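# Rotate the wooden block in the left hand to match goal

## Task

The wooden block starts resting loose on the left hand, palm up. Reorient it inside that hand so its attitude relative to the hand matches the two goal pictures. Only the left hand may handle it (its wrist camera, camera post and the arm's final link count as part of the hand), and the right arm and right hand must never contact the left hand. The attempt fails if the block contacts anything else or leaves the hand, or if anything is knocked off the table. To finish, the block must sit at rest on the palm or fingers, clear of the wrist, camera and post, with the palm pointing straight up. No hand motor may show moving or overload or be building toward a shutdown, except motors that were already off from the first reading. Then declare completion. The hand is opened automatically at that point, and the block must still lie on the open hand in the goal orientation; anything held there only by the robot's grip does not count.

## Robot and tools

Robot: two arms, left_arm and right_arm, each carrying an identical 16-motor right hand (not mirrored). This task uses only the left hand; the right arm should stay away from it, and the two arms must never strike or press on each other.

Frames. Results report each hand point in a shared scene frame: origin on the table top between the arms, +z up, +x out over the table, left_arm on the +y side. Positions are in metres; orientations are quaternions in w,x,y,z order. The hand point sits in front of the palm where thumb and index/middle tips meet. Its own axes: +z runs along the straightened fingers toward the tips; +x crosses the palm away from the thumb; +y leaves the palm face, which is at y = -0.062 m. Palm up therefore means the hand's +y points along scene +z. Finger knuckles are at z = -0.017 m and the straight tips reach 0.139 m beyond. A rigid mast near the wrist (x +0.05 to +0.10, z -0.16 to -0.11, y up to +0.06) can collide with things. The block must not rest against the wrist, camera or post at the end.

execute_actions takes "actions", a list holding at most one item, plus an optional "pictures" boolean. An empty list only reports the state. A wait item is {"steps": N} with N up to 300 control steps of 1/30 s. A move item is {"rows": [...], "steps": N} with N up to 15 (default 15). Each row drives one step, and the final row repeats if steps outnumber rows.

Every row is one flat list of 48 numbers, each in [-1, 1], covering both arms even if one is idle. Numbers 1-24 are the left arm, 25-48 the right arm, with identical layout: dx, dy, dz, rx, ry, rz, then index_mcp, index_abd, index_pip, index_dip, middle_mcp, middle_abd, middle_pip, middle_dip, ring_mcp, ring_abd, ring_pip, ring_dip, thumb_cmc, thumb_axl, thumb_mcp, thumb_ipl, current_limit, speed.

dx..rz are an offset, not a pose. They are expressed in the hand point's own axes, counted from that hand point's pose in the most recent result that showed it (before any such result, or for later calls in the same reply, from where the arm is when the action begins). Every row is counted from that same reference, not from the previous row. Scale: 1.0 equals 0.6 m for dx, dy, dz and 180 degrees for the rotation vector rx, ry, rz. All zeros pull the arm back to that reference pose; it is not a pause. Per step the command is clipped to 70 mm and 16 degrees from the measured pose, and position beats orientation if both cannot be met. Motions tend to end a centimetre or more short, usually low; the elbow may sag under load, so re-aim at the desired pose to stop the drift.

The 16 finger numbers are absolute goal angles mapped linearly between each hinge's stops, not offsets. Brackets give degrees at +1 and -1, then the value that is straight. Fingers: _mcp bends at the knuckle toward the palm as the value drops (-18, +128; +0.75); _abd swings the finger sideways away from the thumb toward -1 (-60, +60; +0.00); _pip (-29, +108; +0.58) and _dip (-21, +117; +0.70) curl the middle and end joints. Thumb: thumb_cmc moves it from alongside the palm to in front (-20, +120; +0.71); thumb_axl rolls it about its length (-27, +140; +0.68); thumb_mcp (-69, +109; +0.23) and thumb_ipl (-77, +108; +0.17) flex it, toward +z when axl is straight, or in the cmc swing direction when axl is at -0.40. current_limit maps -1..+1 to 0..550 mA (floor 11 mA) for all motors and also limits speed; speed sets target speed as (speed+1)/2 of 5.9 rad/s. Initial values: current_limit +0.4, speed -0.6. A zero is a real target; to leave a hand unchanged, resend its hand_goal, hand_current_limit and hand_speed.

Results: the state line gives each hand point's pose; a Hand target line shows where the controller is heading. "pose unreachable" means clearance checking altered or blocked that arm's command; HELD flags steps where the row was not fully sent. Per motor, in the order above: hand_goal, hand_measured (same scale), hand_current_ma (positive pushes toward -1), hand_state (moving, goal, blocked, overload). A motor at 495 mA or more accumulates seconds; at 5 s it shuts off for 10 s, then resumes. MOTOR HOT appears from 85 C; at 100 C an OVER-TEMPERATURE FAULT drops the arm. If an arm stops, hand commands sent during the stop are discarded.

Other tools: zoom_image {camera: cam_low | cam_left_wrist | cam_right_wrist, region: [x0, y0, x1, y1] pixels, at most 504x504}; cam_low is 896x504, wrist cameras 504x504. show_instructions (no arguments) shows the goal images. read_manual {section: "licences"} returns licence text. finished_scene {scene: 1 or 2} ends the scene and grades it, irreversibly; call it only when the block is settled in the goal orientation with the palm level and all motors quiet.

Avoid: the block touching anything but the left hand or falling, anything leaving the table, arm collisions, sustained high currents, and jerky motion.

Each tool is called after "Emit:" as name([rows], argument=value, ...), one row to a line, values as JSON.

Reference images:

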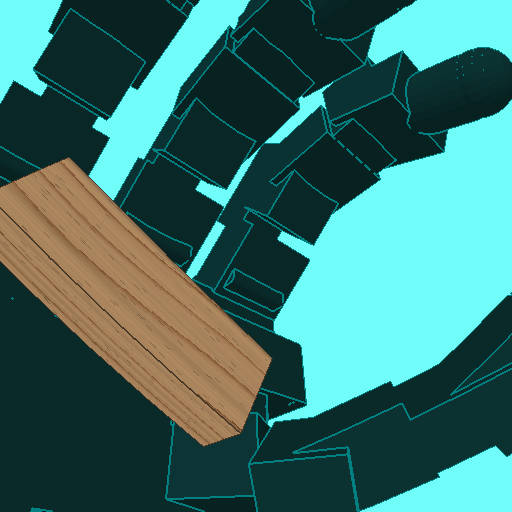

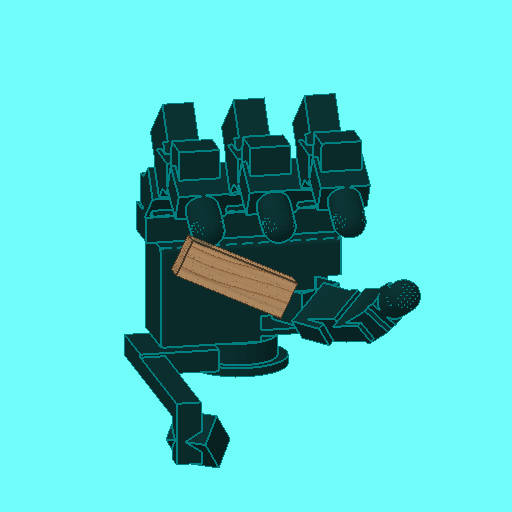

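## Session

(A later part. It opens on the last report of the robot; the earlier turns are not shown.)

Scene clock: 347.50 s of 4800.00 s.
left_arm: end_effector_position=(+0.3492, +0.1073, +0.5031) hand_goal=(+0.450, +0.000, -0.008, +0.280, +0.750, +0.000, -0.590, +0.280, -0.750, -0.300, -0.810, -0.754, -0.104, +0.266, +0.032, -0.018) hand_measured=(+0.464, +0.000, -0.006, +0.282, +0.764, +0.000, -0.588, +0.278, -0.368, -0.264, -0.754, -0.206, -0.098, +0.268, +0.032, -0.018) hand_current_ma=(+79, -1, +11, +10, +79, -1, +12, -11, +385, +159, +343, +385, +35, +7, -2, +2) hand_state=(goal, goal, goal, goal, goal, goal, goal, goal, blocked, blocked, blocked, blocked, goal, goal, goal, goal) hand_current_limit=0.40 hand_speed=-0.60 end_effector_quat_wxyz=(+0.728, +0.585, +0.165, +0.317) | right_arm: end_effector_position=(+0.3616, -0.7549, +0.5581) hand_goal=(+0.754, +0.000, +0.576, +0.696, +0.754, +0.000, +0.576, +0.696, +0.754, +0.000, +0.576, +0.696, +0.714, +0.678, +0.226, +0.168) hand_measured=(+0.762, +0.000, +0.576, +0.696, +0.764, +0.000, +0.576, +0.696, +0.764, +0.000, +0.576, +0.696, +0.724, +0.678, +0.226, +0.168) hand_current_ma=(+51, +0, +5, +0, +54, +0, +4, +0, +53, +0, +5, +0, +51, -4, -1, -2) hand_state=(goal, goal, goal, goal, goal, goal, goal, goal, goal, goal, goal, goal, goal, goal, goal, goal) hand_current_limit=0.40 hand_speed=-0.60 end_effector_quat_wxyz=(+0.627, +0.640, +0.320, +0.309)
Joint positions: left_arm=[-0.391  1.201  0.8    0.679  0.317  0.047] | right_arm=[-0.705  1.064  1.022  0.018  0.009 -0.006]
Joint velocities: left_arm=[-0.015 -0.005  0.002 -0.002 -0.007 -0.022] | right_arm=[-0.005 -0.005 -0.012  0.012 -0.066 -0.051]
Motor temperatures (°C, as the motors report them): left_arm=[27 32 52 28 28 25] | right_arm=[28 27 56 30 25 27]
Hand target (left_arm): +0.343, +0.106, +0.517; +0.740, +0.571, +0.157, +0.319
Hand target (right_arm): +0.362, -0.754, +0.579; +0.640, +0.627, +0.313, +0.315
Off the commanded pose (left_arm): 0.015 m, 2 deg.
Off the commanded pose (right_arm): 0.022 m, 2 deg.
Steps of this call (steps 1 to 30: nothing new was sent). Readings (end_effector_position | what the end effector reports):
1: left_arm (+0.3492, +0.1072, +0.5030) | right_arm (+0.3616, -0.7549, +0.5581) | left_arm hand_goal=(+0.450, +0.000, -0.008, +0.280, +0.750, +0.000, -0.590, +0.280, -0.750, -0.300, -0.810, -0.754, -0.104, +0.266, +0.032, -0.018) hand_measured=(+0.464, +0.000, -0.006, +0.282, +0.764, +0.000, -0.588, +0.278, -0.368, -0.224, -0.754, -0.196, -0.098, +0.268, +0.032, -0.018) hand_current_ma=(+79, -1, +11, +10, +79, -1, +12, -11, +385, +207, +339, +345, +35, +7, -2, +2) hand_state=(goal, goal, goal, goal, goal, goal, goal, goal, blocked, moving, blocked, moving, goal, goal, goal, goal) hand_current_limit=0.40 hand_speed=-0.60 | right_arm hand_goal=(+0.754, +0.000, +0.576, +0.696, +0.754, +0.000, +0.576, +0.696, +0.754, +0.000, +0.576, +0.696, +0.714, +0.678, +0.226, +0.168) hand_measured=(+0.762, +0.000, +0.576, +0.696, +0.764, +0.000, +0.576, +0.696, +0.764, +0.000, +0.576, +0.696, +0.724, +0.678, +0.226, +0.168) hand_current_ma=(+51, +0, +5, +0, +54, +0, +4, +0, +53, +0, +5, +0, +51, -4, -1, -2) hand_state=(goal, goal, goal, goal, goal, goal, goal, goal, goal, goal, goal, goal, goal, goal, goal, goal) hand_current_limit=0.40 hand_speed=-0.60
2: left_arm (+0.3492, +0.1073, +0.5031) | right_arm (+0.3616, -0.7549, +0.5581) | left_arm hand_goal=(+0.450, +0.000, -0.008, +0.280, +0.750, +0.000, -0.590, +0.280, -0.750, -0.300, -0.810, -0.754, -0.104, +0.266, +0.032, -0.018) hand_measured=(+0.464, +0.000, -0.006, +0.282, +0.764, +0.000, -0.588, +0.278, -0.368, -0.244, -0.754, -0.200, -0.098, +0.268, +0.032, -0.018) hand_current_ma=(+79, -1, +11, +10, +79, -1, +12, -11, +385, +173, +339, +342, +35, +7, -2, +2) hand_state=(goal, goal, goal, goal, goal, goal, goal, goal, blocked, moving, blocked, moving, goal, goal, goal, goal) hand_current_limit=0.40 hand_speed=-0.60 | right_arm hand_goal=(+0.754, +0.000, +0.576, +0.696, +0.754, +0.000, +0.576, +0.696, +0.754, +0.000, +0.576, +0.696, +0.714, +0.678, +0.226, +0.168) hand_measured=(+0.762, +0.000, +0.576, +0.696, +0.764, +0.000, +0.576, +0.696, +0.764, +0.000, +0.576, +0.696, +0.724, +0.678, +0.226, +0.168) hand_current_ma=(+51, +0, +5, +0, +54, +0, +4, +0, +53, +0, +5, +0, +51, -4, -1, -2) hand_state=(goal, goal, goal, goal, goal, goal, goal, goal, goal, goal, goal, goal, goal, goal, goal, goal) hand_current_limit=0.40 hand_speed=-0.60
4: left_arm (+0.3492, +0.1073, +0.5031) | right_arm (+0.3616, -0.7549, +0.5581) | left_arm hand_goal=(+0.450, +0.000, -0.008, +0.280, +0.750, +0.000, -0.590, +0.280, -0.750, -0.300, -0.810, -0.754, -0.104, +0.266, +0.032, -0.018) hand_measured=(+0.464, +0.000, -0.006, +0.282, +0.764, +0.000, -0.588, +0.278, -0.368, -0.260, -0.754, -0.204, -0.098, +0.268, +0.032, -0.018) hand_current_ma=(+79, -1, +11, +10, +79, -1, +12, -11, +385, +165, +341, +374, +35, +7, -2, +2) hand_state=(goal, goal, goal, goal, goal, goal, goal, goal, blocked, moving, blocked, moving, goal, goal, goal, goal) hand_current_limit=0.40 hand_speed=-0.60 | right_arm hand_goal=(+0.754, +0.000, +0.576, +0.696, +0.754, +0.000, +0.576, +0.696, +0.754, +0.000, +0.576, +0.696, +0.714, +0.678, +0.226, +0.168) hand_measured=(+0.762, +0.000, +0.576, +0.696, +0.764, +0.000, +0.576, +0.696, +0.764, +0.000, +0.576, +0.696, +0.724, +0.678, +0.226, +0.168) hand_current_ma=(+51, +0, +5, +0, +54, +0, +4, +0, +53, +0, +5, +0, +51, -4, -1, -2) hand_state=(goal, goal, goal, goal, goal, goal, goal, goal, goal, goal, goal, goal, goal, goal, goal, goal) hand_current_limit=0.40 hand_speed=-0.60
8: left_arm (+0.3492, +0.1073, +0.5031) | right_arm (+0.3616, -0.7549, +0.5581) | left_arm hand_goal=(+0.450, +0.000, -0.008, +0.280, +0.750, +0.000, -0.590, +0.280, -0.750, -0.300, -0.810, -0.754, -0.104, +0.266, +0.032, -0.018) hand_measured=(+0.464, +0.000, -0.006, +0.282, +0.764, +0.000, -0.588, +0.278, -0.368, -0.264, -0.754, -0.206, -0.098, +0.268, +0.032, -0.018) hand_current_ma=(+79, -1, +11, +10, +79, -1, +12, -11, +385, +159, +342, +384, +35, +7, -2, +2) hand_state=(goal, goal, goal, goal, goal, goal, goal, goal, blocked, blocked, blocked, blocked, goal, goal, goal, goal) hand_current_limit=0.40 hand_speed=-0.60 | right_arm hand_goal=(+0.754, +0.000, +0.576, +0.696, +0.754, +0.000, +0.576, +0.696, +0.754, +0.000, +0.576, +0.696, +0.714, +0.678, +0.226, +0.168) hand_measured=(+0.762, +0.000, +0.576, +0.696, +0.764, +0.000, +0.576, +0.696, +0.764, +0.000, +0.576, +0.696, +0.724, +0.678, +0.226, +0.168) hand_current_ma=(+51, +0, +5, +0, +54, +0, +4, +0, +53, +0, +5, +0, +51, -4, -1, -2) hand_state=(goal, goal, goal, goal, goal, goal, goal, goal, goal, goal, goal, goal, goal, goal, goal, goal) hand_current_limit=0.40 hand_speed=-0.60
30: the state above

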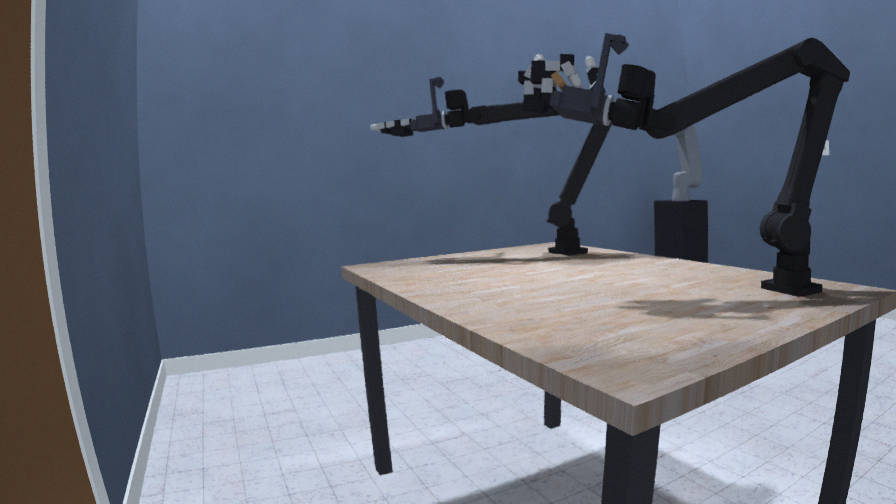

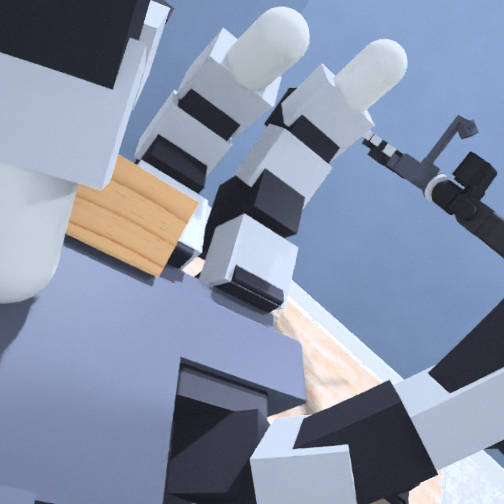

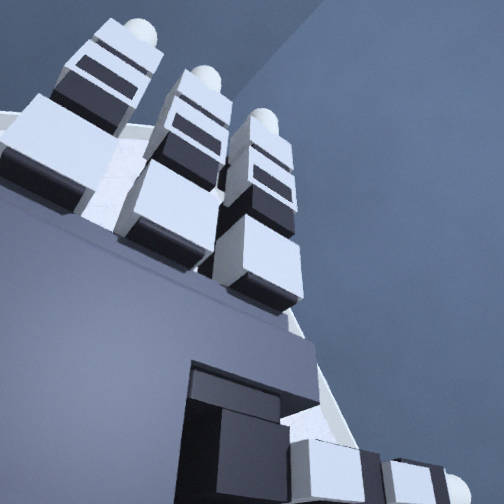

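Emit:
execute_actions([
  {"rows": [[0, 0.03, 0.0, -0.04, 0, 0.0, 0.45, 0, -0.008, 0.28, -0.80, 0, -0.30, 0.40, -0.70, 0.0, -0.30, 0.40, -0.104, 0.266, 0.032, -0.018, 0.4, -0.6, 0, 0.036, 0, -0.013, 0, 0, 0.754, 0, 0.576, 0.696, 0.754, 0, 0.576, 0.696, 0.754, 0, 0.576, 0.696, 0.714, 0.678, 0.226, 0.168, 0.4, -0.6]], "steps": 15},
])

Emit:
execute_actions([
  {"steps": 45},
])

Scene clock: 355.83 s of 4800.00 s.
left_arm: end_effector_position=(+0.3485, +0.1110, +0.5072) hand_goal=(+0.450, +0.000, -0.008, +0.280, -0.800, +0.000, -0.300, +0.400, -0.700, +0.000, -0.300, +0.400, -0.104, +0.266, +0.032, -0.018) hand_measured=(+0.464, +0.000, -0.006, +0.282, +0.468, +0.000, -0.304, +0.398, -0.452, -0.016, -0.458, +0.100, -0.098, +0.268, +0.032, -0.018) hand_current_ma=(+79, -1, +11, +10, +130, -1, -18, -16, +385, -74, -77, -54, +35, +7, +0, +2) hand_state=(goal, goal, goal, goal, moving, goal, goal, goal, blocked, goal, moving, moving, goal, goal, goal, goal) hand_current_limit=0.40 hand_speed=-0.60 end_effector_quat_wxyz=(+0.752, +0.552, +0.153, +0.326) | right_arm: end_effector_position=(+0.3616, -0.7549, +0.5581) hand_goal=(+0.754, +0.000, +0.576, +0.696, +0.754, +0.000, +0.576, +0.696, +0.754, +0.000, +0.576, +0.696, +0.714, +0.678, +0.226, +0.168) hand_measured=(+0.762, +0.000, +0.576, +0.696, +0.764, +0.000, +0.576, +0.696, +0.764, +0.000, +0.576, +0.696, +0.724, +0.678, +0.226, +0.168) hand_current_ma=(+51, +0, +5, +0, +54, +0, +4, +0, +53, +0, +5, +0, +51, -4, -1, -2) hand_state=(goal, goal, goal, goal, goal, goal, goal, goal, goal, goal, goal, goal, goal, goal, goal, goal) hand_current_limit=0.40 hand_speed=-0.60 end_effector_quat_wxyz=(+0.627, +0.640, +0.320, +0.309)
Joint positions: left_arm=[-0.391  1.251  0.799  0.823  0.314  0.019] | right_arm=[-0.705  1.064  1.022  0.018  0.009 -0.006]
Joint velocities: left_arm=[-0.024  0.005 -0.002  0.012  0.007 -0.022] | right_arm=[-0.005 -0.024  0.012 -0.022 -0.022  0.007]
Motor temperatures (°C, as the motors report them): left_arm=[27 32 50 28 29 25] | right_arm=[28 27 57 30 25 27]
Hand target (left_arm): +0.344, +0.110, +0.520; +0.763, +0.538, +0.146, +0.327
Hand target (right_arm): +0.362, -0.754, +0.579; +0.640, +0.627, +0.313, +0.315
Off the commanded pose (left_arm): 0.014 m, 2 deg.
Off the commanded pose (right_arm): 0.022 m, 2 deg.
Steps of this call (steps 1 to 235: nothing new was sent; steps 236 to 250: all 15 steps of this action). Readings (end_effector_position | what the end effector reports):
236: left_arm (+0.3479, +0.1086, +0.5054) | right_arm (+0.3616, -0.7549, +0.5581) | left_arm hand_goal=(+0.450, +0.000, -0.008, +0.280, -0.800, +0.000, -0.300, +0.400, -0.700, +0.000, -0.300, +0.400, -0.104, +0.266, +0.032, -0.018) hand_measured=(+0.464, +0.000, -0.006, +0.282, +0.764, +0.000, -0.588, +0.278, -0.368, -0.264, -0.754, -0.206, -0.098, +0.268, +0.032, -0.018) hand_current_ma=(+79, -1, +11, +10, +79, -1, +12, -11, +385, +159, +343, +385, +35, +7, -2, +2) hand_state=(goal, goal, goal, goal, moving, goal, moving, moving, moving, moving, moving, moving, goal, goal, goal, goal) hand_current_limit=0.40 hand_speed=-0.60 | right_arm hand_goal=(+0.754, +0.000, +0.576, +0.696, +0.754, +0.000, +0.576, +0.696, +0.754, +0.000, +0.576, +0.696, +0.714, +0.678, +0.226, +0.168) hand_measured=(+0.762, +0.000, +0.576, +0.696, +0.764, +0.000, +0.576, +0.696, +0.764, +0.000, +0.576, +0.696, +0.724, +0.678, +0.226, +0.168) hand_current_ma=(+51, +0, +5, +0, +54, +0, +4, +0, +53, +0, +5, +0, +51, -4, -1, -2) hand_state=(goal, goal, goal, goal, goal, goal, goal, goal, goal, goal, goal, goal, goal, goal, goal, goal) hand_current_limit=0.40 hand_speed=-0.60
237: left_arm (+0.3460, +0.1103, +0.5088) | right_arm (+0.3616, -0.7549, +0.5581) | left_arm hand_goal=(+0.450, +0.000, -0.008, +0.280, -0.800, +0.000, -0.300, +0.400, -0.700, +0.000, -0.300, +0.400, -0.104, +0.266, +0.032, -0.018) hand_measured=(+0.466, +0.000, -0.006, +0.282, +0.766, +0.000, -0.588, +0.278, -0.368, -0.264, -0.752, -0.206, -0.098, +0.268, +0.032, -0.018) hand_current_ma=(+82, -1, +11, +10, +158, -1, -55, -77, +385, +76, +277, +288, +35, +7, -2, +2) hand_state=(goal, goal, goal, goal, moving, goal, moving, moving, blocked, moving, moving, moving, goal, goal, goal, goal) hand_current_limit=0.40 hand_speed=-0.60 | right_arm hand_goal=(+0.754, +0.000, +0.576, +0.696, +0.754, +0.000, +0.576, +0.696, +0.754, +0.000, +0.576, +0.696, +0.714, +0.678, +0.226, +0.168) hand_measured=(+0.762, +0.000, +0.576, +0.696, +0.764, +0.000, +0.576, +0.696, +0.764, +0.000, +0.576, +0.696, +0.724, +0.678, +0.226, +0.168) hand_current_ma=(+51, +0, +5, +0, +54, +0, +4, +0, +53, +0, +5, +0, +51, -4, -1, -2) hand_state=(goal, goal, goal, goal, goal, goal, goal, goal, goal, goal, goal, goal, goal, goal, goal, goal) hand_current_limit=0.40 hand_speed=-0.60
239: left_arm (+0.3444, +0.1122, +0.5118) | right_arm (+0.3616, -0.7549, +0.5581) | left_arm hand_goal=(+0.450, +0.000, -0.008, +0.280, -0.800, +0.000, -0.300, +0.400, -0.700, +0.000, -0.300, +0.400, -0.104, +0.266, +0.032, -0.018) hand_measured=(+0.466, +0.000, -0.006, +0.282, +0.728, +0.000, -0.546, +0.322, -0.374, -0.246, -0.734, -0.204, -0.098, +0.268, +0.032, -0.018) hand_current_ma=(+76, -1, +11, +10, +108, -1, -62, -47, +275, -137, -13, -88, +35, +7, -1, +2) hand_state=(moving, goal, goal, goal, moving, goal, moving, moving, moving, moving, moving, moving, goal, goal, goal, goal) hand_current_limit=0.40 hand_speed=-0.60 | right_arm hand_goal=(+0.754, +0.000, +0.576, +0.696, +0.754, +0.000, +0.576, +0.696, +0.754, +0.000, +0.576, +0.696, +0.714, +0.678, +0.226, +0.168) hand_measured=(+0.762, +0.000, +0.576, +0.696, +0.764, +0.000, +0.576, +0.696, +0.764, +0.000, +0.576, +0.696, +0.724, +0.678, +0.226, +0.168) hand_current_ma=(+51, +0, +5, +0, +54, +0, +4, +0, +53, +0, +5, +0, +51, -4, -1, -2) hand_state=(goal, goal, goal, goal, goal, goal, goal, goal, goal, goal, goal, goal, goal, goal, goal, goal) hand_current_limit=0.40 hand_speed=-0.60
243: left_arm (+0.3475, +0.1112, +0.5082) | right_arm (+0.3616, -0.7549, +0.5581) | left_arm hand_goal=(+0.450, +0.000, -0.008, +0.280, -0.800, +0.000, -0.300, +0.400, -0.700, +0.000, -0.300, +0.400, -0.104, +0.266, +0.032, -0.018) hand_measured=(+0.464, +0.000, -0.006, +0.282, +0.634, +0.000, -0.418, +0.396, -0.438, -0.108, -0.642, -0.104, -0.098, +0.268, +0.032, -0.018) hand_current_ma=(+79, -1, +11, +10, +142, -1, -58, -14, +332, -53, -79, -47, +35, +7, +0, +2) hand_state=(goal, goal, goal, goal, moving, goal, moving, moving, moving, moving, moving, moving, goal, goal, goal, goal) hand_current_limit=0.40 hand_speed=-0.60 | right_arm hand_goal=(+0.754, +0.000, +0.576, +0.696, +0.754, +0.000, +0.576, +0.696, +0.754, +0.000, +0.576, +0.696, +0.714, +0.678, +0.226, +0.168) hand_measured=(+0.762, +0.000, +0.576, +0.696, +0.764, +0.000, +0.576, +0.696, +0.764, +0.000, +0.576, +0.696, +0.724, +0.678, +0.226, +0.168) hand_current_ma=(+51, +0, +5, +0, +54, +0, +4, +0, +53, +0, +5, +0, +51, -4, -1, -2) hand_state=(goal, goal, goal, goal, goal, goal, goal, goal, goal, goal, goal, goal, goal, goal, goal, goal) hand_current_limit=0.40 hand_speed=-0.60
250: the state above

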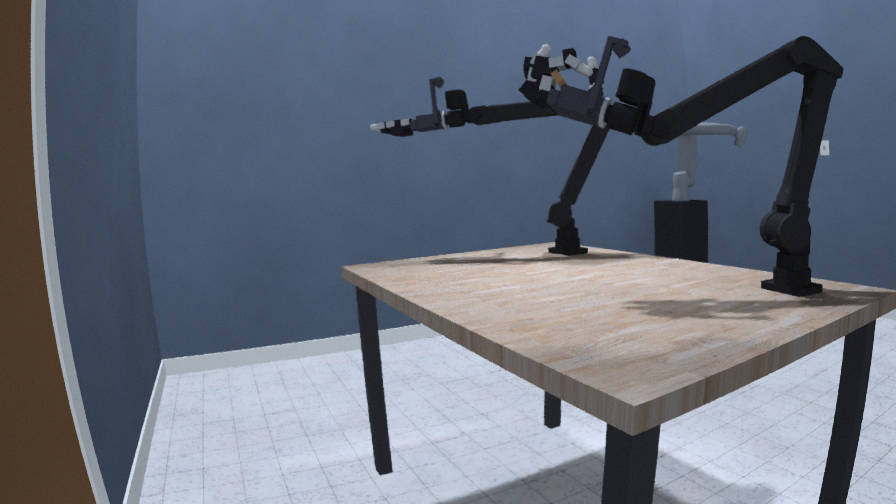

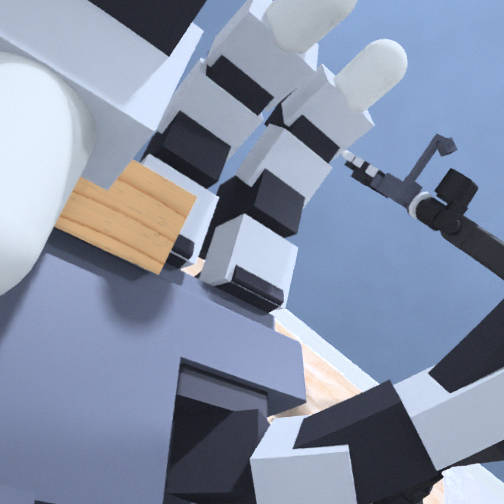

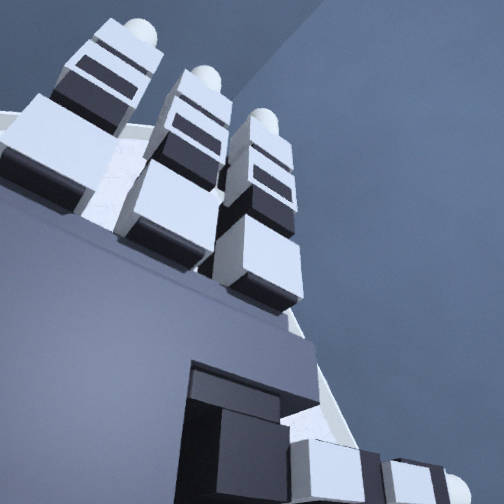

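Scene clock: 357.33 s of 4800.00 s.
left_arm: end_effector_position=(+0.3485, +0.1112, +0.5073) hand_goal=(+0.450, +0.000, -0.008, +0.280, -0.800, +0.000, -0.300, +0.400, -0.700, +0.000, -0.300, +0.400, -0.104, +0.266, +0.032, -0.018) hand_measured=(+0.464, +0.000, -0.006, +0.282, -0.456, +0.002, -0.304, +0.398, -0.454, -0.008, -0.308, +0.396, -0.098, +0.268, +0.032, -0.018) hand_current_ma=(+79, -1, +11, +10, +385, +5, -17, -16, +385, -37, -46, -20, +35, +7, +0, +2) hand_state=(goal, goal, goal, goal, blocked, goal, goal, goal, blocked, goal, goal, goal, goal, goal, goal, goal) hand_current_limit=0.40 hand_speed=-0.60 end_effector_quat_wxyz=(+0.753, +0.551, +0.153, +0.326) | right_arm: end_effector_position=(+0.3616, -0.7549, +0.5581) hand_goal=(+0.754, +0.000, +0.576, +0.696, +0.754, +0.000, +0.576, +0.696, +0.754, +0.000, +0.576, +0.696, +0.714, +0.678, +0.226, +0.168) hand_measured=(+0.762, +0.000, +0.576, +0.696, +0.764, +0.000, +0.576, +0.696, +0.764, +0.000, +0.576, +0.696, +0.724, +0.678, +0.226, +0.168) hand_current_ma=(+51, +0, +5, +0, +54, +0, +4, +0, +53, +0, +5, +0, +51, -4, -1, -2) hand_state=(goal, goal, goal, goal, goal, goal, goal, goal, goal, goal, goal, goal, goal, goal, goal, goal) hand_current_limit=0.40 hand_speed=-0.60 end_effector_quat_wxyz=(+0.627, +0.640, +0.320, +0.309)
Joint positions: left_arm=[-0.391  1.251  0.799  0.823  0.314  0.018] | right_arm=[-0.705  1.064  1.022  0.018  0.009 -0.006]
Joint velocities: left_arm=[-0.015  0.005  0.007 -0.002 -0.066  0.022] | right_arm=[-0.015 -0.005 -0.032  0.007 -0.022 -0.007]
Motor temperatures (°C, as the motors report them): left_arm=[27 33 50 28 29 25] | right_arm=[28 27 57 30 25 27]
Hand target (left_arm): +0.344, +0.110, +0.520; +0.763, +0.538, +0.146, +0.327
Hand target (right_arm): +0.362, -0.754, +0.579; +0.640, +0.627, +0.313, +0.315
Off the commanded pose (left_arm): 0.014 m, 2 deg.
Off the commanded pose (right_arm): 0.022 m, 2 deg.
Steps of this call (steps 1 to 45: nothing new was sent). Readings (end_effector_position | what the end effector reports):
1: left_arm (+0.3484, +0.1111, +0.5073) | right_arm (+0.3616, -0.7549, +0.5581) | left_arm hand_goal=(+0.450, +0.000, -0.008, +0.280, -0.800, +0.000, -0.300, +0.400, -0.700, +0.000, -0.300, +0.400, -0.104, +0.266, +0.032, -0.018) hand_measured=(+0.464, +0.000, -0.006, +0.282, +0.444, +0.000, -0.304, +0.398, -0.452, -0.016, -0.430, +0.130, -0.098, +0.268, +0.032, -0.018) hand_current_ma=(+79, -1, +11, +10, +127, -1, -18, -16, +385, -74, -78, -54, +35, +7, +0, +2) hand_state=(goal, goal, goal, goal, moving, goal, goal, goal, blocked, goal, moving, moving, goal, goal, goal, goal) hand_current_limit=0.40 hand_speed=-0.60 | right_arm hand_goal=(+0.754, +0.000, +0.576, +0.696, +0.754, +0.000, +0.576, +0.696, +0.754, +0.000, +0.576, +0.696, +0.714, +0.678, +0.226, +0.168) hand_measured=(+0.762, +0.000, +0.576, +0.696, +0.764, +0.000, +0.576, +0.696, +0.764, +0.000, +0.576, +0.696, +0.724, +0.678, +0.226, +0.168) hand_current_ma=(+51, +0, +5, +0, +54, +0, +4, +0, +53, +0, +5, +0, +51, -4, -1, -2) hand_state=(goal, goal, goal, goal, goal, goal, goal, goal, goal, goal, goal, goal, goal, goal, goal, goal) hand_current_limit=0.40 hand_speed=-0.60
2: left_arm (+0.3484, +0.1111, +0.5073) | right_arm (+0.3616, -0.7549, +0.5581) | left_arm hand_goal=(+0.450, +0.000, -0.008, +0.280, -0.800, +0.000, -0.300, +0.400, -0.700, +0.000, -0.300, +0.400, -0.104, +0.266, +0.032, -0.018) hand_measured=(+0.464, +0.000, -0.006, +0.282, +0.418, +0.000, -0.304, +0.398, -0.452, -0.016, -0.404, +0.158, -0.098, +0.268, +0.032, -0.018) hand_current_ma=(+79, -1, +11, +10, +126, -1, -18, -16, +385, -74, -77, -54, +35, +7, +0, +2) hand_state=(goal, goal, goal, goal, moving, goal, goal, goal, blocked, goal, moving, moving, goal, goal, goal, goal) hand_current_limit=0.40 hand_speed=-0.60 | right_arm hand_goal=(+0.754, +0.000, +0.576, +0.696, +0.754, +0.000, +0.576, +0.696, +0.754, +0.000, +0.576, +0.696, +0.714, +0.678, +0.226, +0.168) hand_measured=(+0.762, +0.000, +0.576, +0.696, +0.764, +0.000, +0.576, +0.696, +0.764, +0.000, +0.576, +0.696, +0.724, +0.678, +0.226, +0.168) hand_current_ma=(+51, +0, +5, +0, +54, +0, +4, +0, +53, +0, +5, +0, +51, -4, -1, -2) hand_state=(goal, goal, goal, goal, goal, goal, goal, goal, goal, goal, goal, goal, goal, goal, goal, goal) hand_current_limit=0.40 hand_speed=-0.60
4: left_arm (+0.3484, +0.1111, +0.5073) | right_arm (+0.3616, -0.7549, +0.5581) | left_arm hand_goal=(+0.450, +0.000, -0.008, +0.280, -0.800, +0.000, -0.300, +0.400, -0.700, +0.000, -0.300, +0.400, -0.104, +0.266, +0.032, -0.018) hand_measured=(+0.464, +0.000, -0.006, +0.282, +0.368, +0.000, -0.304, +0.398, -0.452, -0.016, -0.352, +0.216, -0.098, +0.268, +0.032, -0.018) hand_current_ma=(+79, -1, +11, +10, +120, -1, -17, -16, +385, -74, -78, -55, +35, +7, +0, +2) hand_state=(goal, goal, goal, goal, moving, goal, goal, goal, blocked, goal, moving, moving, goal, goal, goal, goal) hand_current_limit=0.40 hand_speed=-0.60 | right_arm hand_goal=(+0.754, +0.000, +0.576, +0.696, +0.754, +0.000, +0.576, +0.696, +0.754, +0.000, +0.576, +0.696, +0.714, +0.678, +0.226, +0.168) hand_measured=(+0.762, +0.000, +0.576, +0.696, +0.764, +0.000, +0.576, +0.696, +0.764, +0.000, +0.576, +0.696, +0.724, +0.678, +0.226, +0.168) hand_current_ma=(+51, +0, +5, +0, +54, +0, +4, +0, +53, +0, +5, +0, +51, -4, -1, -2) hand_state=(goal, goal, goal, goal, goal, goal, goal, goal, goal, goal, goal, goal, goal, goal, goal, goal) hand_current_limit=0.40 hand_speed=-0.60
8: left_arm (+0.3485, +0.1112, +0.5073) | right_arm (+0.3616, -0.7549, +0.5581) | left_arm hand_goal=(+0.450, +0.000, -0.008, +0.280, -0.800, +0.000, -0.300, +0.400, -0.700, +0.000, -0.300, +0.400, -0.104, +0.266, +0.032, -0.018) hand_measured=(+0.464, +0.000, -0.006, +0.282, +0.264, +0.000, -0.304, +0.398, -0.452, -0.016, -0.308, +0.332, -0.098, +0.268, +0.032, -0.018) hand_current_ma=(+79, -1, +11, +10, +108, -1, -17, -16, +385, -74, -45, -55, +35, +7, +0, +2) hand_state=(goal, goal, goal, goal, moving, goal, goal, goal, blocked, goal, moving, moving, goal, goal, goal, goal) hand_current_limit=0.40 hand_speed=-0.60 | right_arm hand_goal=(+0.754, +0.000, +0.576, +0.696, +0.754, +0.000, +0.576, +0.696, +0.754, +0.000, +0.576, +0.696, +0.714, +0.678, +0.226, +0.168) hand_measured=(+0.762, +0.000, +0.576, +0.696, +0.764, +0.000, +0.576, +0.696, +0.764, +0.000, +0.576, +0.696, +0.724, +0.678, +0.226, +0.168) hand_current_ma=(+51, +0, +5, +0, +54, +0, +4, +0, +53, +0, +5, +0, +51, -4, -1, -2) hand_state=(goal, goal, goal, goal, goal, goal, goal, goal, goal, goal, goal, goal, goal, goal, goal, goal) hand_current_limit=0.40 hand_speed=-0.60
45: the state above

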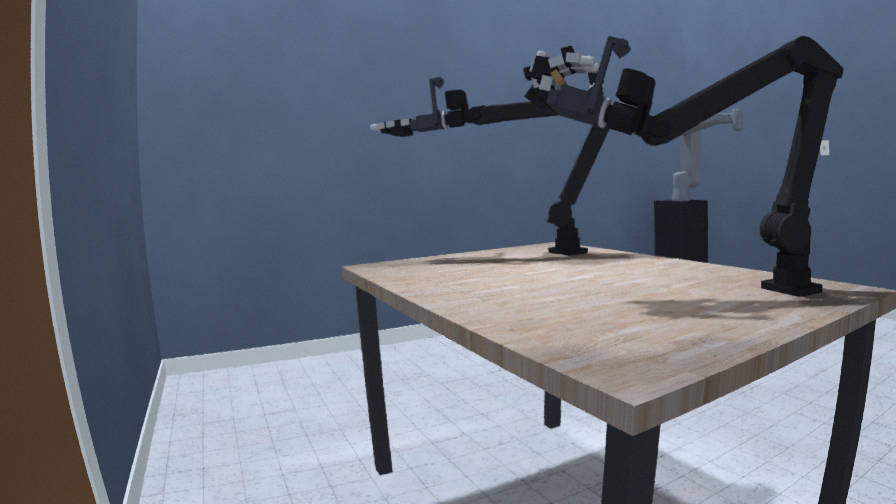

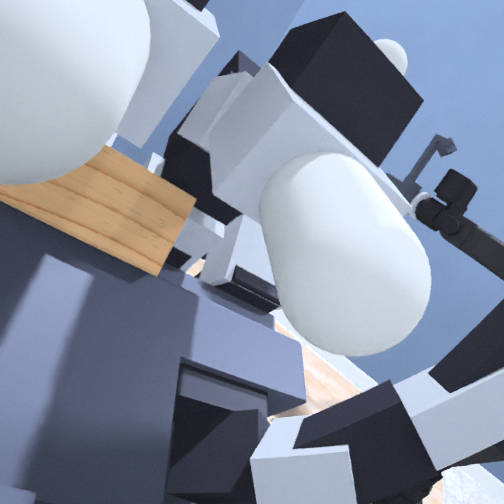

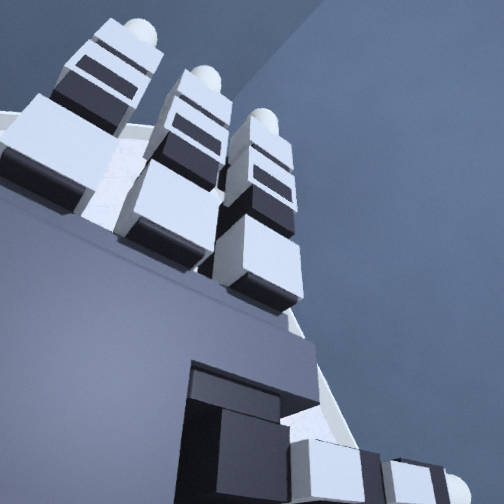

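Emit:
execute_actions([
  {"rows": [[0, 0.06, 0.03, -0.20, 0, 0.0, 0.45, 0, -0.008, 0.28, -0.47, 0, -0.372, -0.609, -0.47, 0.0, -0.372, -0.609, -0.104, 0.266, 0.032, -0.018, 0.4, -0.6, 0, 0.036, 0, -0.013, 0, 0, 0.754, 0, 0.576, 0.696, 0.754, 0, 0.576, 0.696, 0.754, 0, 0.576, 0.696, 0.714, 0.678, 0.226, 0.168, 0.4, -0.6]], "steps": 15},
], pictures=false)

Emit:
execute_actions([
  {"steps": 30},
])

Scene clock: 389.90 s of 4800.00 s.
left_arm: end_effector_position=(+0.3678, +0.0917, +0.5056) hand_goal=(+0.450, +0.000, -0.008, +0.280, -0.470, +0.000, -0.372, -0.608, -0.470, +0.000, -0.372, -0.608, -0.104, +0.266, +0.032, -0.018) hand_measured=(+0.454, +0.000, -0.006, +0.282, -0.450, +0.002, -0.372, +0.032, -0.448, -0.006, -0.372, +0.032, -0.098, +0.268, +0.034, -0.018) hand_current_ma=(+21, -1, +7, +10, +109, +6, -4, +48, +120, -27, -4, +48, +36, +7, +12, +1) hand_state=(goal, goal, goal, goal, blocked, goal, goal, moving, blocked, goal, goal, moving, goal, goal, goal, goal) hand_current_limit=0.40 hand_speed=-0.60 end_effector_quat_wxyz=(+0.866, +0.343, +0.077, +0.355) | right_arm: end_effector_position=(+0.3616, -0.7549, +0.5581) hand_goal=(+0.754, +0.000, +0.576, +0.696, +0.754, +0.000, +0.576, +0.696, +0.754, +0.000, +0.576, +0.696, +0.714, +0.678, +0.226, +0.168) hand_measured=(+0.762, +0.000, +0.576, +0.696, +0.764, +0.000, +0.576, +0.696, +0.764, +0.000, +0.576, +0.696, +0.724, +0.678, +0.226, +0.168) hand_current_ma=(+51, +0, +5, +0, +54, +0, +4, +0, +53, +0, +5, +0, +51, -4, -1, -2) hand_state=(goal, goal, goal, goal, goal, goal, goal, goal, goal, goal, goal, goal, goal, goal, goal, goal) hand_current_limit=0.40 hand_speed=-0.60 end_effector_quat_wxyz=(+0.627, +0.640, +0.320, +0.309)
Joint positions: left_arm=[-0.448  1.7    1.046  1.536  0.227 -0.099] | right_arm=[-0.705  1.064  1.022  0.018  0.009 -0.006]
Joint velocities: left_arm=[-0.005 -0.034 -0.007  0.12   0.007  0.007] | right_arm=[ 0.005 -0.005  0.002  0.002 -0.022 -0.066]
Motor temperatures (°C, as the motors report them): left_arm=[27 33 49 28 29 25] | right_arm=[28 27 58 30 25 27]
Hand target (left_arm): +0.347, +0.106, +0.546; +0.885, +0.295, +0.051, +0.357
Hand target (right_arm): +0.362, -0.754, +0.579; +0.640, +0.627, +0.313, +0.315
Off the commanded pose (left_arm): 0.048 m, 7 deg.
Off the commanded pose (right_arm): 0.022 m, 2 deg.
joint sent to its limit (left arm) — the command would take joint 4 (wrist pitch) past its upper limit, so that joint was sent only as far as its limit.
Steps of this call (steps 1 to 962: nothing new was sent; steps 963 to 977: all 15 steps of this action). Readings (end_effector_position | what the end effector reports):
963: left_arm (+0.3464, +0.1137, +0.5115) | right_arm (+0.3616, -0.7549, +0.5581) | left_arm hand_goal=(+0.450, +0.000, -0.008, +0.280, -0.470, +0.000, -0.372, -0.608, -0.470, +0.000, -0.372, -0.608, -0.104, +0.266, +0.032, -0.018) hand_measured=(+0.464, +0.000, -0.006, +0.282, -0.456, +0.002, -0.304, +0.398, -0.454, -0.008, -0.308, +0.396, -0.098, +0.268, +0.032, -0.018) hand_current_ma=(+79, -1, +11, +10, +385, +5, -17, -16, +385, -37, -46, -20, +35, +7, +0, +2) hand_state=(goal, goal, goal, goal, moving, goal, moving, moving, moving, goal, moving, moving, goal, goal, goal, goal) hand_current_limit=0.40 hand_speed=-0.60 | right_arm hand_goal=(+0.754, +0.000, +0.576, +0.696, +0.754, +0.000, +0.576, +0.696, +0.754, +0.000, +0.576, +0.696, +0.714, +0.678, +0.226, +0.168) hand_measured=(+0.762, +0.000, +0.576, +0.696, +0.764, +0.000, +0.576, +0.696, +0.764, +0.000, +0.576, +0.696, +0.724, +0.678, +0.226, +0.168) hand_current_ma=(+51, +0, +5, +0, +54, +0, +4, +0, +53, +0, +5, +0, +51, -4, -1, -2) hand_state=(goal, goal, goal, goal, goal, goal, goal, goal, goal, goal, goal, goal, goal, goal, goal, goal) hand_current_limit=0.40 hand_speed=-0.60
964: left_arm (+0.3426, +0.1172, +0.5181) | right_arm (+0.3616, -0.7549, +0.5581) | left_arm hand_goal=(+0.450, +0.000, -0.008, +0.280, -0.470, +0.000, -0.372, -0.608, -0.470, +0.000, -0.372, -0.608, -0.104, +0.266, +0.032, -0.018) hand_measured=(+0.468, +0.000, -0.006, +0.282, -0.456, +0.002, -0.304, +0.398, -0.454, -0.008, -0.308, +0.396, -0.098, +0.268, +0.032, -0.018) hand_current_ma=(+92, -1, +12, +10, +300, +6, +43, +56, +296, -36, +31, +53, +36, +7, +1, +1) hand_state=(moving, goal, goal, goal, moving, goal, moving, moving, moving, goal, moving, moving, goal, goal, goal, goal) hand_current_limit=0.40 hand_speed=-0.60 | right_arm hand_goal=(+0.754, +0.000, +0.576, +0.696, +0.754, +0.000, +0.576, +0.696, +0.754, +0.000, +0.576, +0.696, +0.714, +0.678, +0.226, +0.168) hand_measured=(+0.762, +0.000, +0.576, +0.696, +0.764, +0.000, +0.576, +0.696, +0.764, +0.000, +0.576, +0.696, +0.724, +0.678, +0.226, +0.168) hand_current_ma=(+51, +0, +5, +0, +54, +0, +4, +0, +53, +0, +5, +0, +51, -4, -1, -2) hand_state=(goal, goal, goal, goal, goal, goal, goal, goal, goal, goal, goal, goal, goal, goal, goal, goal) hand_current_limit=0.40 hand_speed=-0.60
966: left_arm (+0.3387, +0.1192, +0.5300) | right_arm (+0.3616, -0.7549, +0.5581) | left_arm hand_goal=(+0.450, +0.000, -0.008, +0.280, -0.470, +0.000, -0.372, -0.608, -0.470, +0.000, -0.372, -0.608, -0.104, +0.266, +0.032, -0.018) hand_measured=(+0.464, +0.000, -0.006, +0.282, -0.450, +0.002, -0.346, +0.354, -0.448, -0.008, -0.348, +0.354, -0.098, +0.268, +0.032, -0.018) hand_current_ma=(+51, -1, +10, +10, +87, +6, -2, +42, +92, -30, -8, +43, +36, +7, +7, +1) hand_state=(moving, goal, goal, goal, moving, goal, moving, moving, moving, moving, moving, moving, goal, goal, goal, goal) hand_current_limit=0.40 hand_speed=-0.60 | right_arm hand_goal=(+0.754, +0.000, +0.576, +0.696, +0.754, +0.000, +0.576, +0.696, +0.754, +0.000, +0.576, +0.696, +0.714, +0.678, +0.226, +0.168) hand_measured=(+0.762, +0.000, +0.576, +0.696, +0.764, +0.000, +0.576, +0.696, +0.764, +0.000, +0.576, +0.696, +0.724, +0.678, +0.226, +0.168) hand_current_ma=(+51, +0, +5, +0, +54, +0, +4, +0, +53, +0, +5, +0, +51, -4, -1, -2) hand_state=(goal, goal, goal, goal, goal, goal, goal, goal, goal, goal, goal, goal, goal, goal, goal, goal) hand_current_limit=0.40 hand_speed=-0.60
970: left_arm (+0.3447, +0.1105, +0.5337) | right_arm (+0.3616, -0.7549, +0.5581) | left_arm hand_goal=(+0.450, +0.000, -0.008, +0.280, -0.470, +0.000, -0.372, -0.608, -0.470, +0.000, -0.372, -0.608, -0.104, +0.266, +0.032, -0.018) hand_measured=(+0.456, +0.000, -0.006, +0.282, -0.450, +0.002, -0.372, +0.238, -0.448, -0.006, -0.372, +0.238, -0.098, +0.268, +0.034, -0.018) hand_current_ma=(+21, -1, +7, +10, +109, +6, +2, +46, +120, -27, +2, +46, +36, +7, +10, +1) hand_state=(moving, goal, goal, goal, blocked, goal, goal, moving, blocked, goal, goal, moving, goal, goal, goal, goal) hand_current_limit=0.40 hand_speed=-0.60 | right_arm hand_goal=(+0.754, +0.000, +0.576, +0.696, +0.754, +0.000, +0.576, +0.696, +0.754, +0.000, +0.576, +0.696, +0.714, +0.678, +0.226, +0.168) hand_measured=(+0.762, +0.000, +0.576, +0.696, +0.764, +0.000, +0.576, +0.696, +0.764, +0.000, +0.576, +0.696, +0.724, +0.678, +0.226, +0.168) hand_current_ma=(+51, +0, +5, +0, +54, +0, +4, +0, +53, +0, +5, +0, +51, -4, -1, -2) hand_state=(goal, goal, goal, goal, goal, goal, goal, goal, goal, goal, goal, goal, goal, goal, goal, goal) hand_current_limit=0.40 hand_speed=-0.60
977: the state above

Scene clock: 390.90 s of 4800.00 s.
left_arm: end_effector_position=(+0.3564, +0.1010, +0.5208) hand_goal=(+0.450, +0.000, -0.008, +0.280, -0.470, +0.000, -0.372, -0.608, -0.470, +0.000, -0.372, -0.608, -0.104, +0.266, +0.032, -0.018) hand_measured=(+0.454, +0.000, -0.006, +0.282, -0.450, +0.002, -0.372, -0.606, -0.448, -0.006, -0.372, -0.606, -0.098, +0.268, +0.034, -0.018) hand_current_ma=(+21, -1, +7, +10, +109, +6, -4, +17, +120, -27, -4, +17, +36, +7, +12, +1) hand_state=(goal, goal, goal, goal, blocked, goal, goal, goal, blocked, goal, goal, goal, goal, goal, goal, goal) hand_current_limit=0.40 hand_speed=-0.60 end_effector_quat_wxyz=(+0.874, +0.325, +0.068, +0.355) | right_arm: end_effector_position=(+0.3616, -0.7549, +0.5581) hand_goal=(+0.754, +0.000, +0.576, +0.696, +0.754, +0.000, +0.576, +0.696, +0.754, +0.000, +0.576, +0.696, +0.714, +0.678, +0.226, +0.168) hand_measured=(+0.762, +0.000, +0.576, +0.696, +0.764, +0.000, +0.576, +0.696, +0.764, +0.000, +0.576, +0.696, +0.724, +0.678, +0.226, +0.168) hand_current_ma=(+51, +0, +5, +0, +54, +0, +4, +0, +53, +0, +5, +0, +51, -4, -1, -2) hand_state=(goal, goal, goal, goal, goal, goal, goal, goal, goal, goal, goal, goal, goal, goal, goal, goal) hand_current_limit=0.40 hand_speed=-0.60 end_effector_quat_wxyz=(+0.627, +0.640, +0.320, +0.309)
Joint positions: left_arm=[-0.448  1.673  1.046  1.554  0.227 -0.11 ] | right_arm=[-0.705  1.064  1.022  0.018  0.009 -0.006]
Joint velocities: left_arm=[-0.005 -0.005  0.007 -0.012  0.037 -0.095] | right_arm=[ 0.005 -0.005 -0.002 -0.012  0.022  0.022]
Motor temperatures (°C, as the motors report them): left_arm=[27 33 49 28 29 25] | right_arm=[28 27 58 30 25 27]
Hand target (left_arm): +0.347, +0.106, +0.546; +0.885, +0.295, +0.051, +0.357
Hand target (right_arm): +0.362, -0.754, +0.579; +0.640, +0.627, +0.313, +0.315
Off the commanded pose (left_arm): 0.028 m, 5 deg.
Off the commanded pose (right_arm): 0.022 m, 2 deg.
Steps of this call (steps 1 to 30: nothing new was sent). Readings (end_effector_position | what the end effector reports):
1: left_arm (+0.3665, +0.0929, +0.5070) | right_arm (+0.3616, -0.7549, +0.5581) | left_arm hand_goal=(+0.450, +0.000, -0.008, +0.280, -0.470, +0.000, -0.372, -0.608, -0.470, +0.000, -0.372, -0.608, -0.104, +0.266, +0.032, -0.018) hand_measured=(+0.454, +0.000, -0.006, +0.282, -0.450, +0.002, -0.372, +0.004, -0.448, -0.006, -0.372, +0.002, -0.098, +0.268, +0.034, -0.018) hand_current_ma=(+21, -1, +7, +10, +109, +6, -4, +48, +120, -27, -4, +48, +36, +7, +12, +1) hand_state=(goal, goal, goal, goal, blocked, goal, goal, moving, blocked, goal, goal, moving, goal, goal, goal, goal) hand_current_limit=0.40 hand_speed=-0.60 | right_arm hand_goal=(+0.754, +0.000, +0.576, +0.696, +0.754, +0.000, +0.576, +0.696, +0.754, +0.000, +0.576, +0.696, +0.714, +0.678, +0.226, +0.168) hand_measured=(+0.762, +0.000, +0.576, +0.696, +0.764, +0.000, +0.576, +0.696, +0.764, +0.000, +0.576, +0.696, +0.724, +0.678, +0.226, +0.168) hand_current_ma=(+51, +0, +5, +0, +54, +0, +4, +0, +53, +0, +5, +0, +51, -4, -1, -2) hand_state=(goal, goal, goal, goal, goal, goal, goal, goal, goal, goal, goal, goal, goal, goal, goal, goal) hand_current_limit=0.40 hand_speed=-0.60
2: left_arm (+0.3648, +0.0942, +0.5090) | right_arm (+0.3616, -0.7549, +0.5581) | left_arm hand_goal=(+0.450, +0.000, -0.008, +0.280, -0.470, +0.000, -0.372, -0.608, -0.470, +0.000, -0.372, -0.608, -0.104, +0.266, +0.032, -0.018) hand_measured=(+0.454, +0.000, -0.006, +0.282, -0.450, +0.002, -0.372, -0.026, -0.448, -0.006, -0.372, -0.028, -0.098, +0.268, +0.034, -0.018) hand_current_ma=(+21, -1, +7, +10, +109, +6, -4, +48, +120, -27, -4, +48, +36, +7, +12, +1) hand_state=(goal, goal, goal, goal, blocked, goal, goal, moving, blocked, goal, goal, moving, goal, goal, goal, goal) hand_current_limit=0.40 hand_speed=-0.60 | right_arm hand_goal=(+0.754, +0.000, +0.576, +0.696, +0.754, +0.000, +0.576, +0.696, +0.754, +0.000, +0.576, +0.696, +0.714, +0.678, +0.226, +0.168) hand_measured=(+0.762, +0.000, +0.576, +0.696, +0.764, +0.000, +0.576, +0.696, +0.764, +0.000, +0.576, +0.696, +0.724, +0.678, +0.226, +0.168) hand_current_ma=(+51, +0, +5, +0, +54, +0, +4, +0, +53, +0, +5, +0, +51, -4, -1, -2) hand_state=(goal, goal, goal, goal, goal, goal, goal, goal, goal, goal, goal, goal, goal, goal, goal, goal) hand_current_limit=0.40 hand_speed=-0.60
4: left_arm (+0.3618, +0.0967, +0.5131) | right_arm (+0.3616, -0.7549, +0.5581) | left_arm hand_goal=(+0.450, +0.000, -0.008, +0.280, -0.470, +0.000, -0.372, -0.608, -0.470, +0.000, -0.372, -0.608, -0.104, +0.266, +0.032, -0.018) hand_measured=(+0.454, +0.000, -0.006, +0.282, -0.450, +0.002, -0.372, -0.086, -0.448, -0.006, -0.372, -0.086, -0.098, +0.268, +0.034, -0.018) hand_current_ma=(+21, -1, +7, +10, +109, +6, -4, +49, +120, -27, -4, +49, +36, +7, +12, +1) hand_state=(goal, goal, goal, goal, blocked, goal, goal, moving, blocked, goal, goal, moving, goal, goal, goal, goal) hand_current_limit=0.40 hand_speed=-0.60 | right_arm hand_goal=(+0.754, +0.000, +0.576, +0.696, +0.754, +0.000, +0.576, +0.696, +0.754, +0.000, +0.576, +0.696, +0.714, +0.678, +0.226, +0.168) hand_measured=(+0.762, +0.000, +0.576, +0.696, +0.764, +0.000, +0.576, +0.696, +0.764, +0.000, +0.576, +0.696, +0.724, +0.678, +0.226, +0.168) hand_current_ma=(+51, +0, +5, +0, +54, +0, +4, +0, +53, +0, +5, +0, +51, -4, -1, -2) hand_state=(goal, goal, goal, goal, goal, goal, goal, goal, goal, goal, goal, goal, goal, goal, goal, goal) hand_current_limit=0.40 hand_speed=-0.60
8: left_arm (+0.3571, +0.1003, +0.5197) | right_arm (+0.3616, -0.7549, +0.5581) | left_arm hand_goal=(+0.450, +0.000, -0.008, +0.280, -0.470, +0.000, -0.372, -0.608, -0.470, +0.000, -0.372, -0.608, -0.104, +0.266, +0.032, -0.018) hand_measured=(+0.454, +0.000, -0.006, +0.282, -0.450, +0.002, -0.372, -0.202, -0.448, -0.006, -0.372, -0.204, -0.098, +0.268, +0.034, -0.018) hand_current_ma=(+21, -1, +7, +10, +109, +6, -4, +49, +120, -27, -4, +49, +36, +7, +12, +1) hand_state=(goal, goal, goal, goal, blocked, goal, goal, moving, blocked, goal, goal, moving, goal, goal, goal, goal) hand_current_limit=0.40 hand_speed=-0.60 | right_arm hand_goal=(+0.754, +0.000, +0.576, +0.696, +0.754, +0.000, +0.576, +0.696, +0.754, +0.000, +0.576, +0.696, +0.714, +0.678, +0.226, +0.168) hand_measured=(+0.762, +0.000, +0.576, +0.696, +0.764, +0.000, +0.576, +0.696, +0.764, +0.000, +0.576, +0.696, +0.724, +0.678, +0.226, +0.168) hand_current_ma=(+51, +0, +5, +0, +54, +0, +4, +0, +53, +0, +5, +0, +51, -4, -1, -2) hand_state=(goal, goal, goal, goal, goal, goal, goal, goal, goal, goal, goal, goal, goal, goal, goal, goal) hand_current_limit=0.40 hand_speed=-0.60
30: the state above

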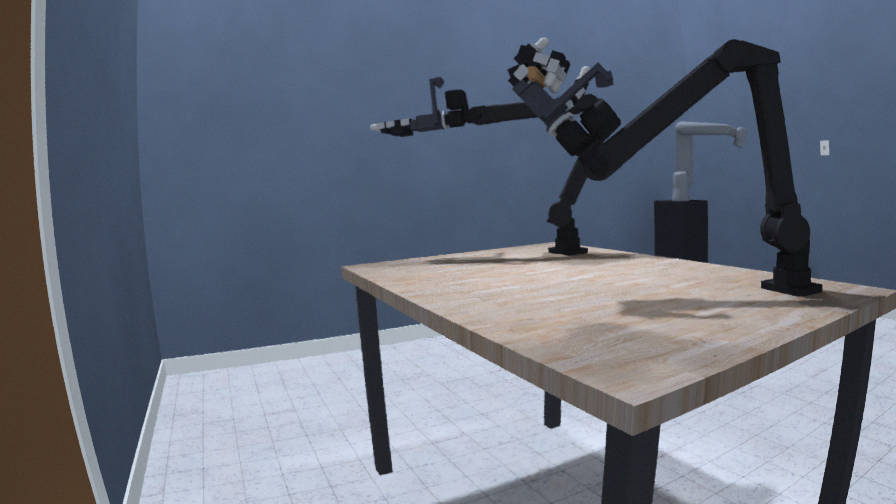

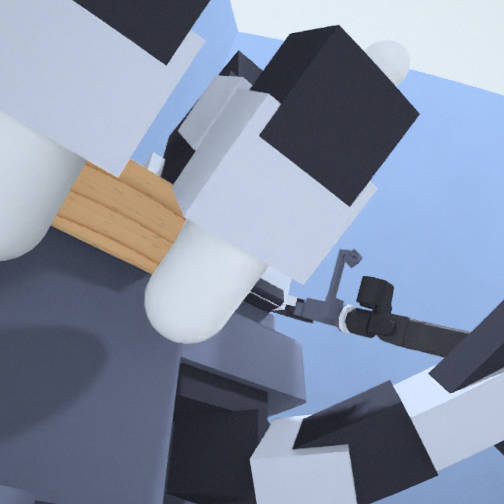

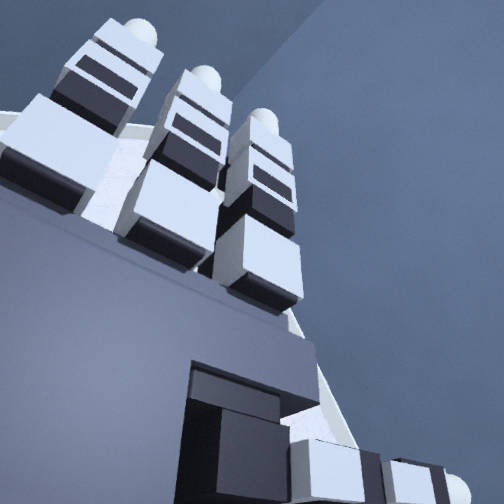

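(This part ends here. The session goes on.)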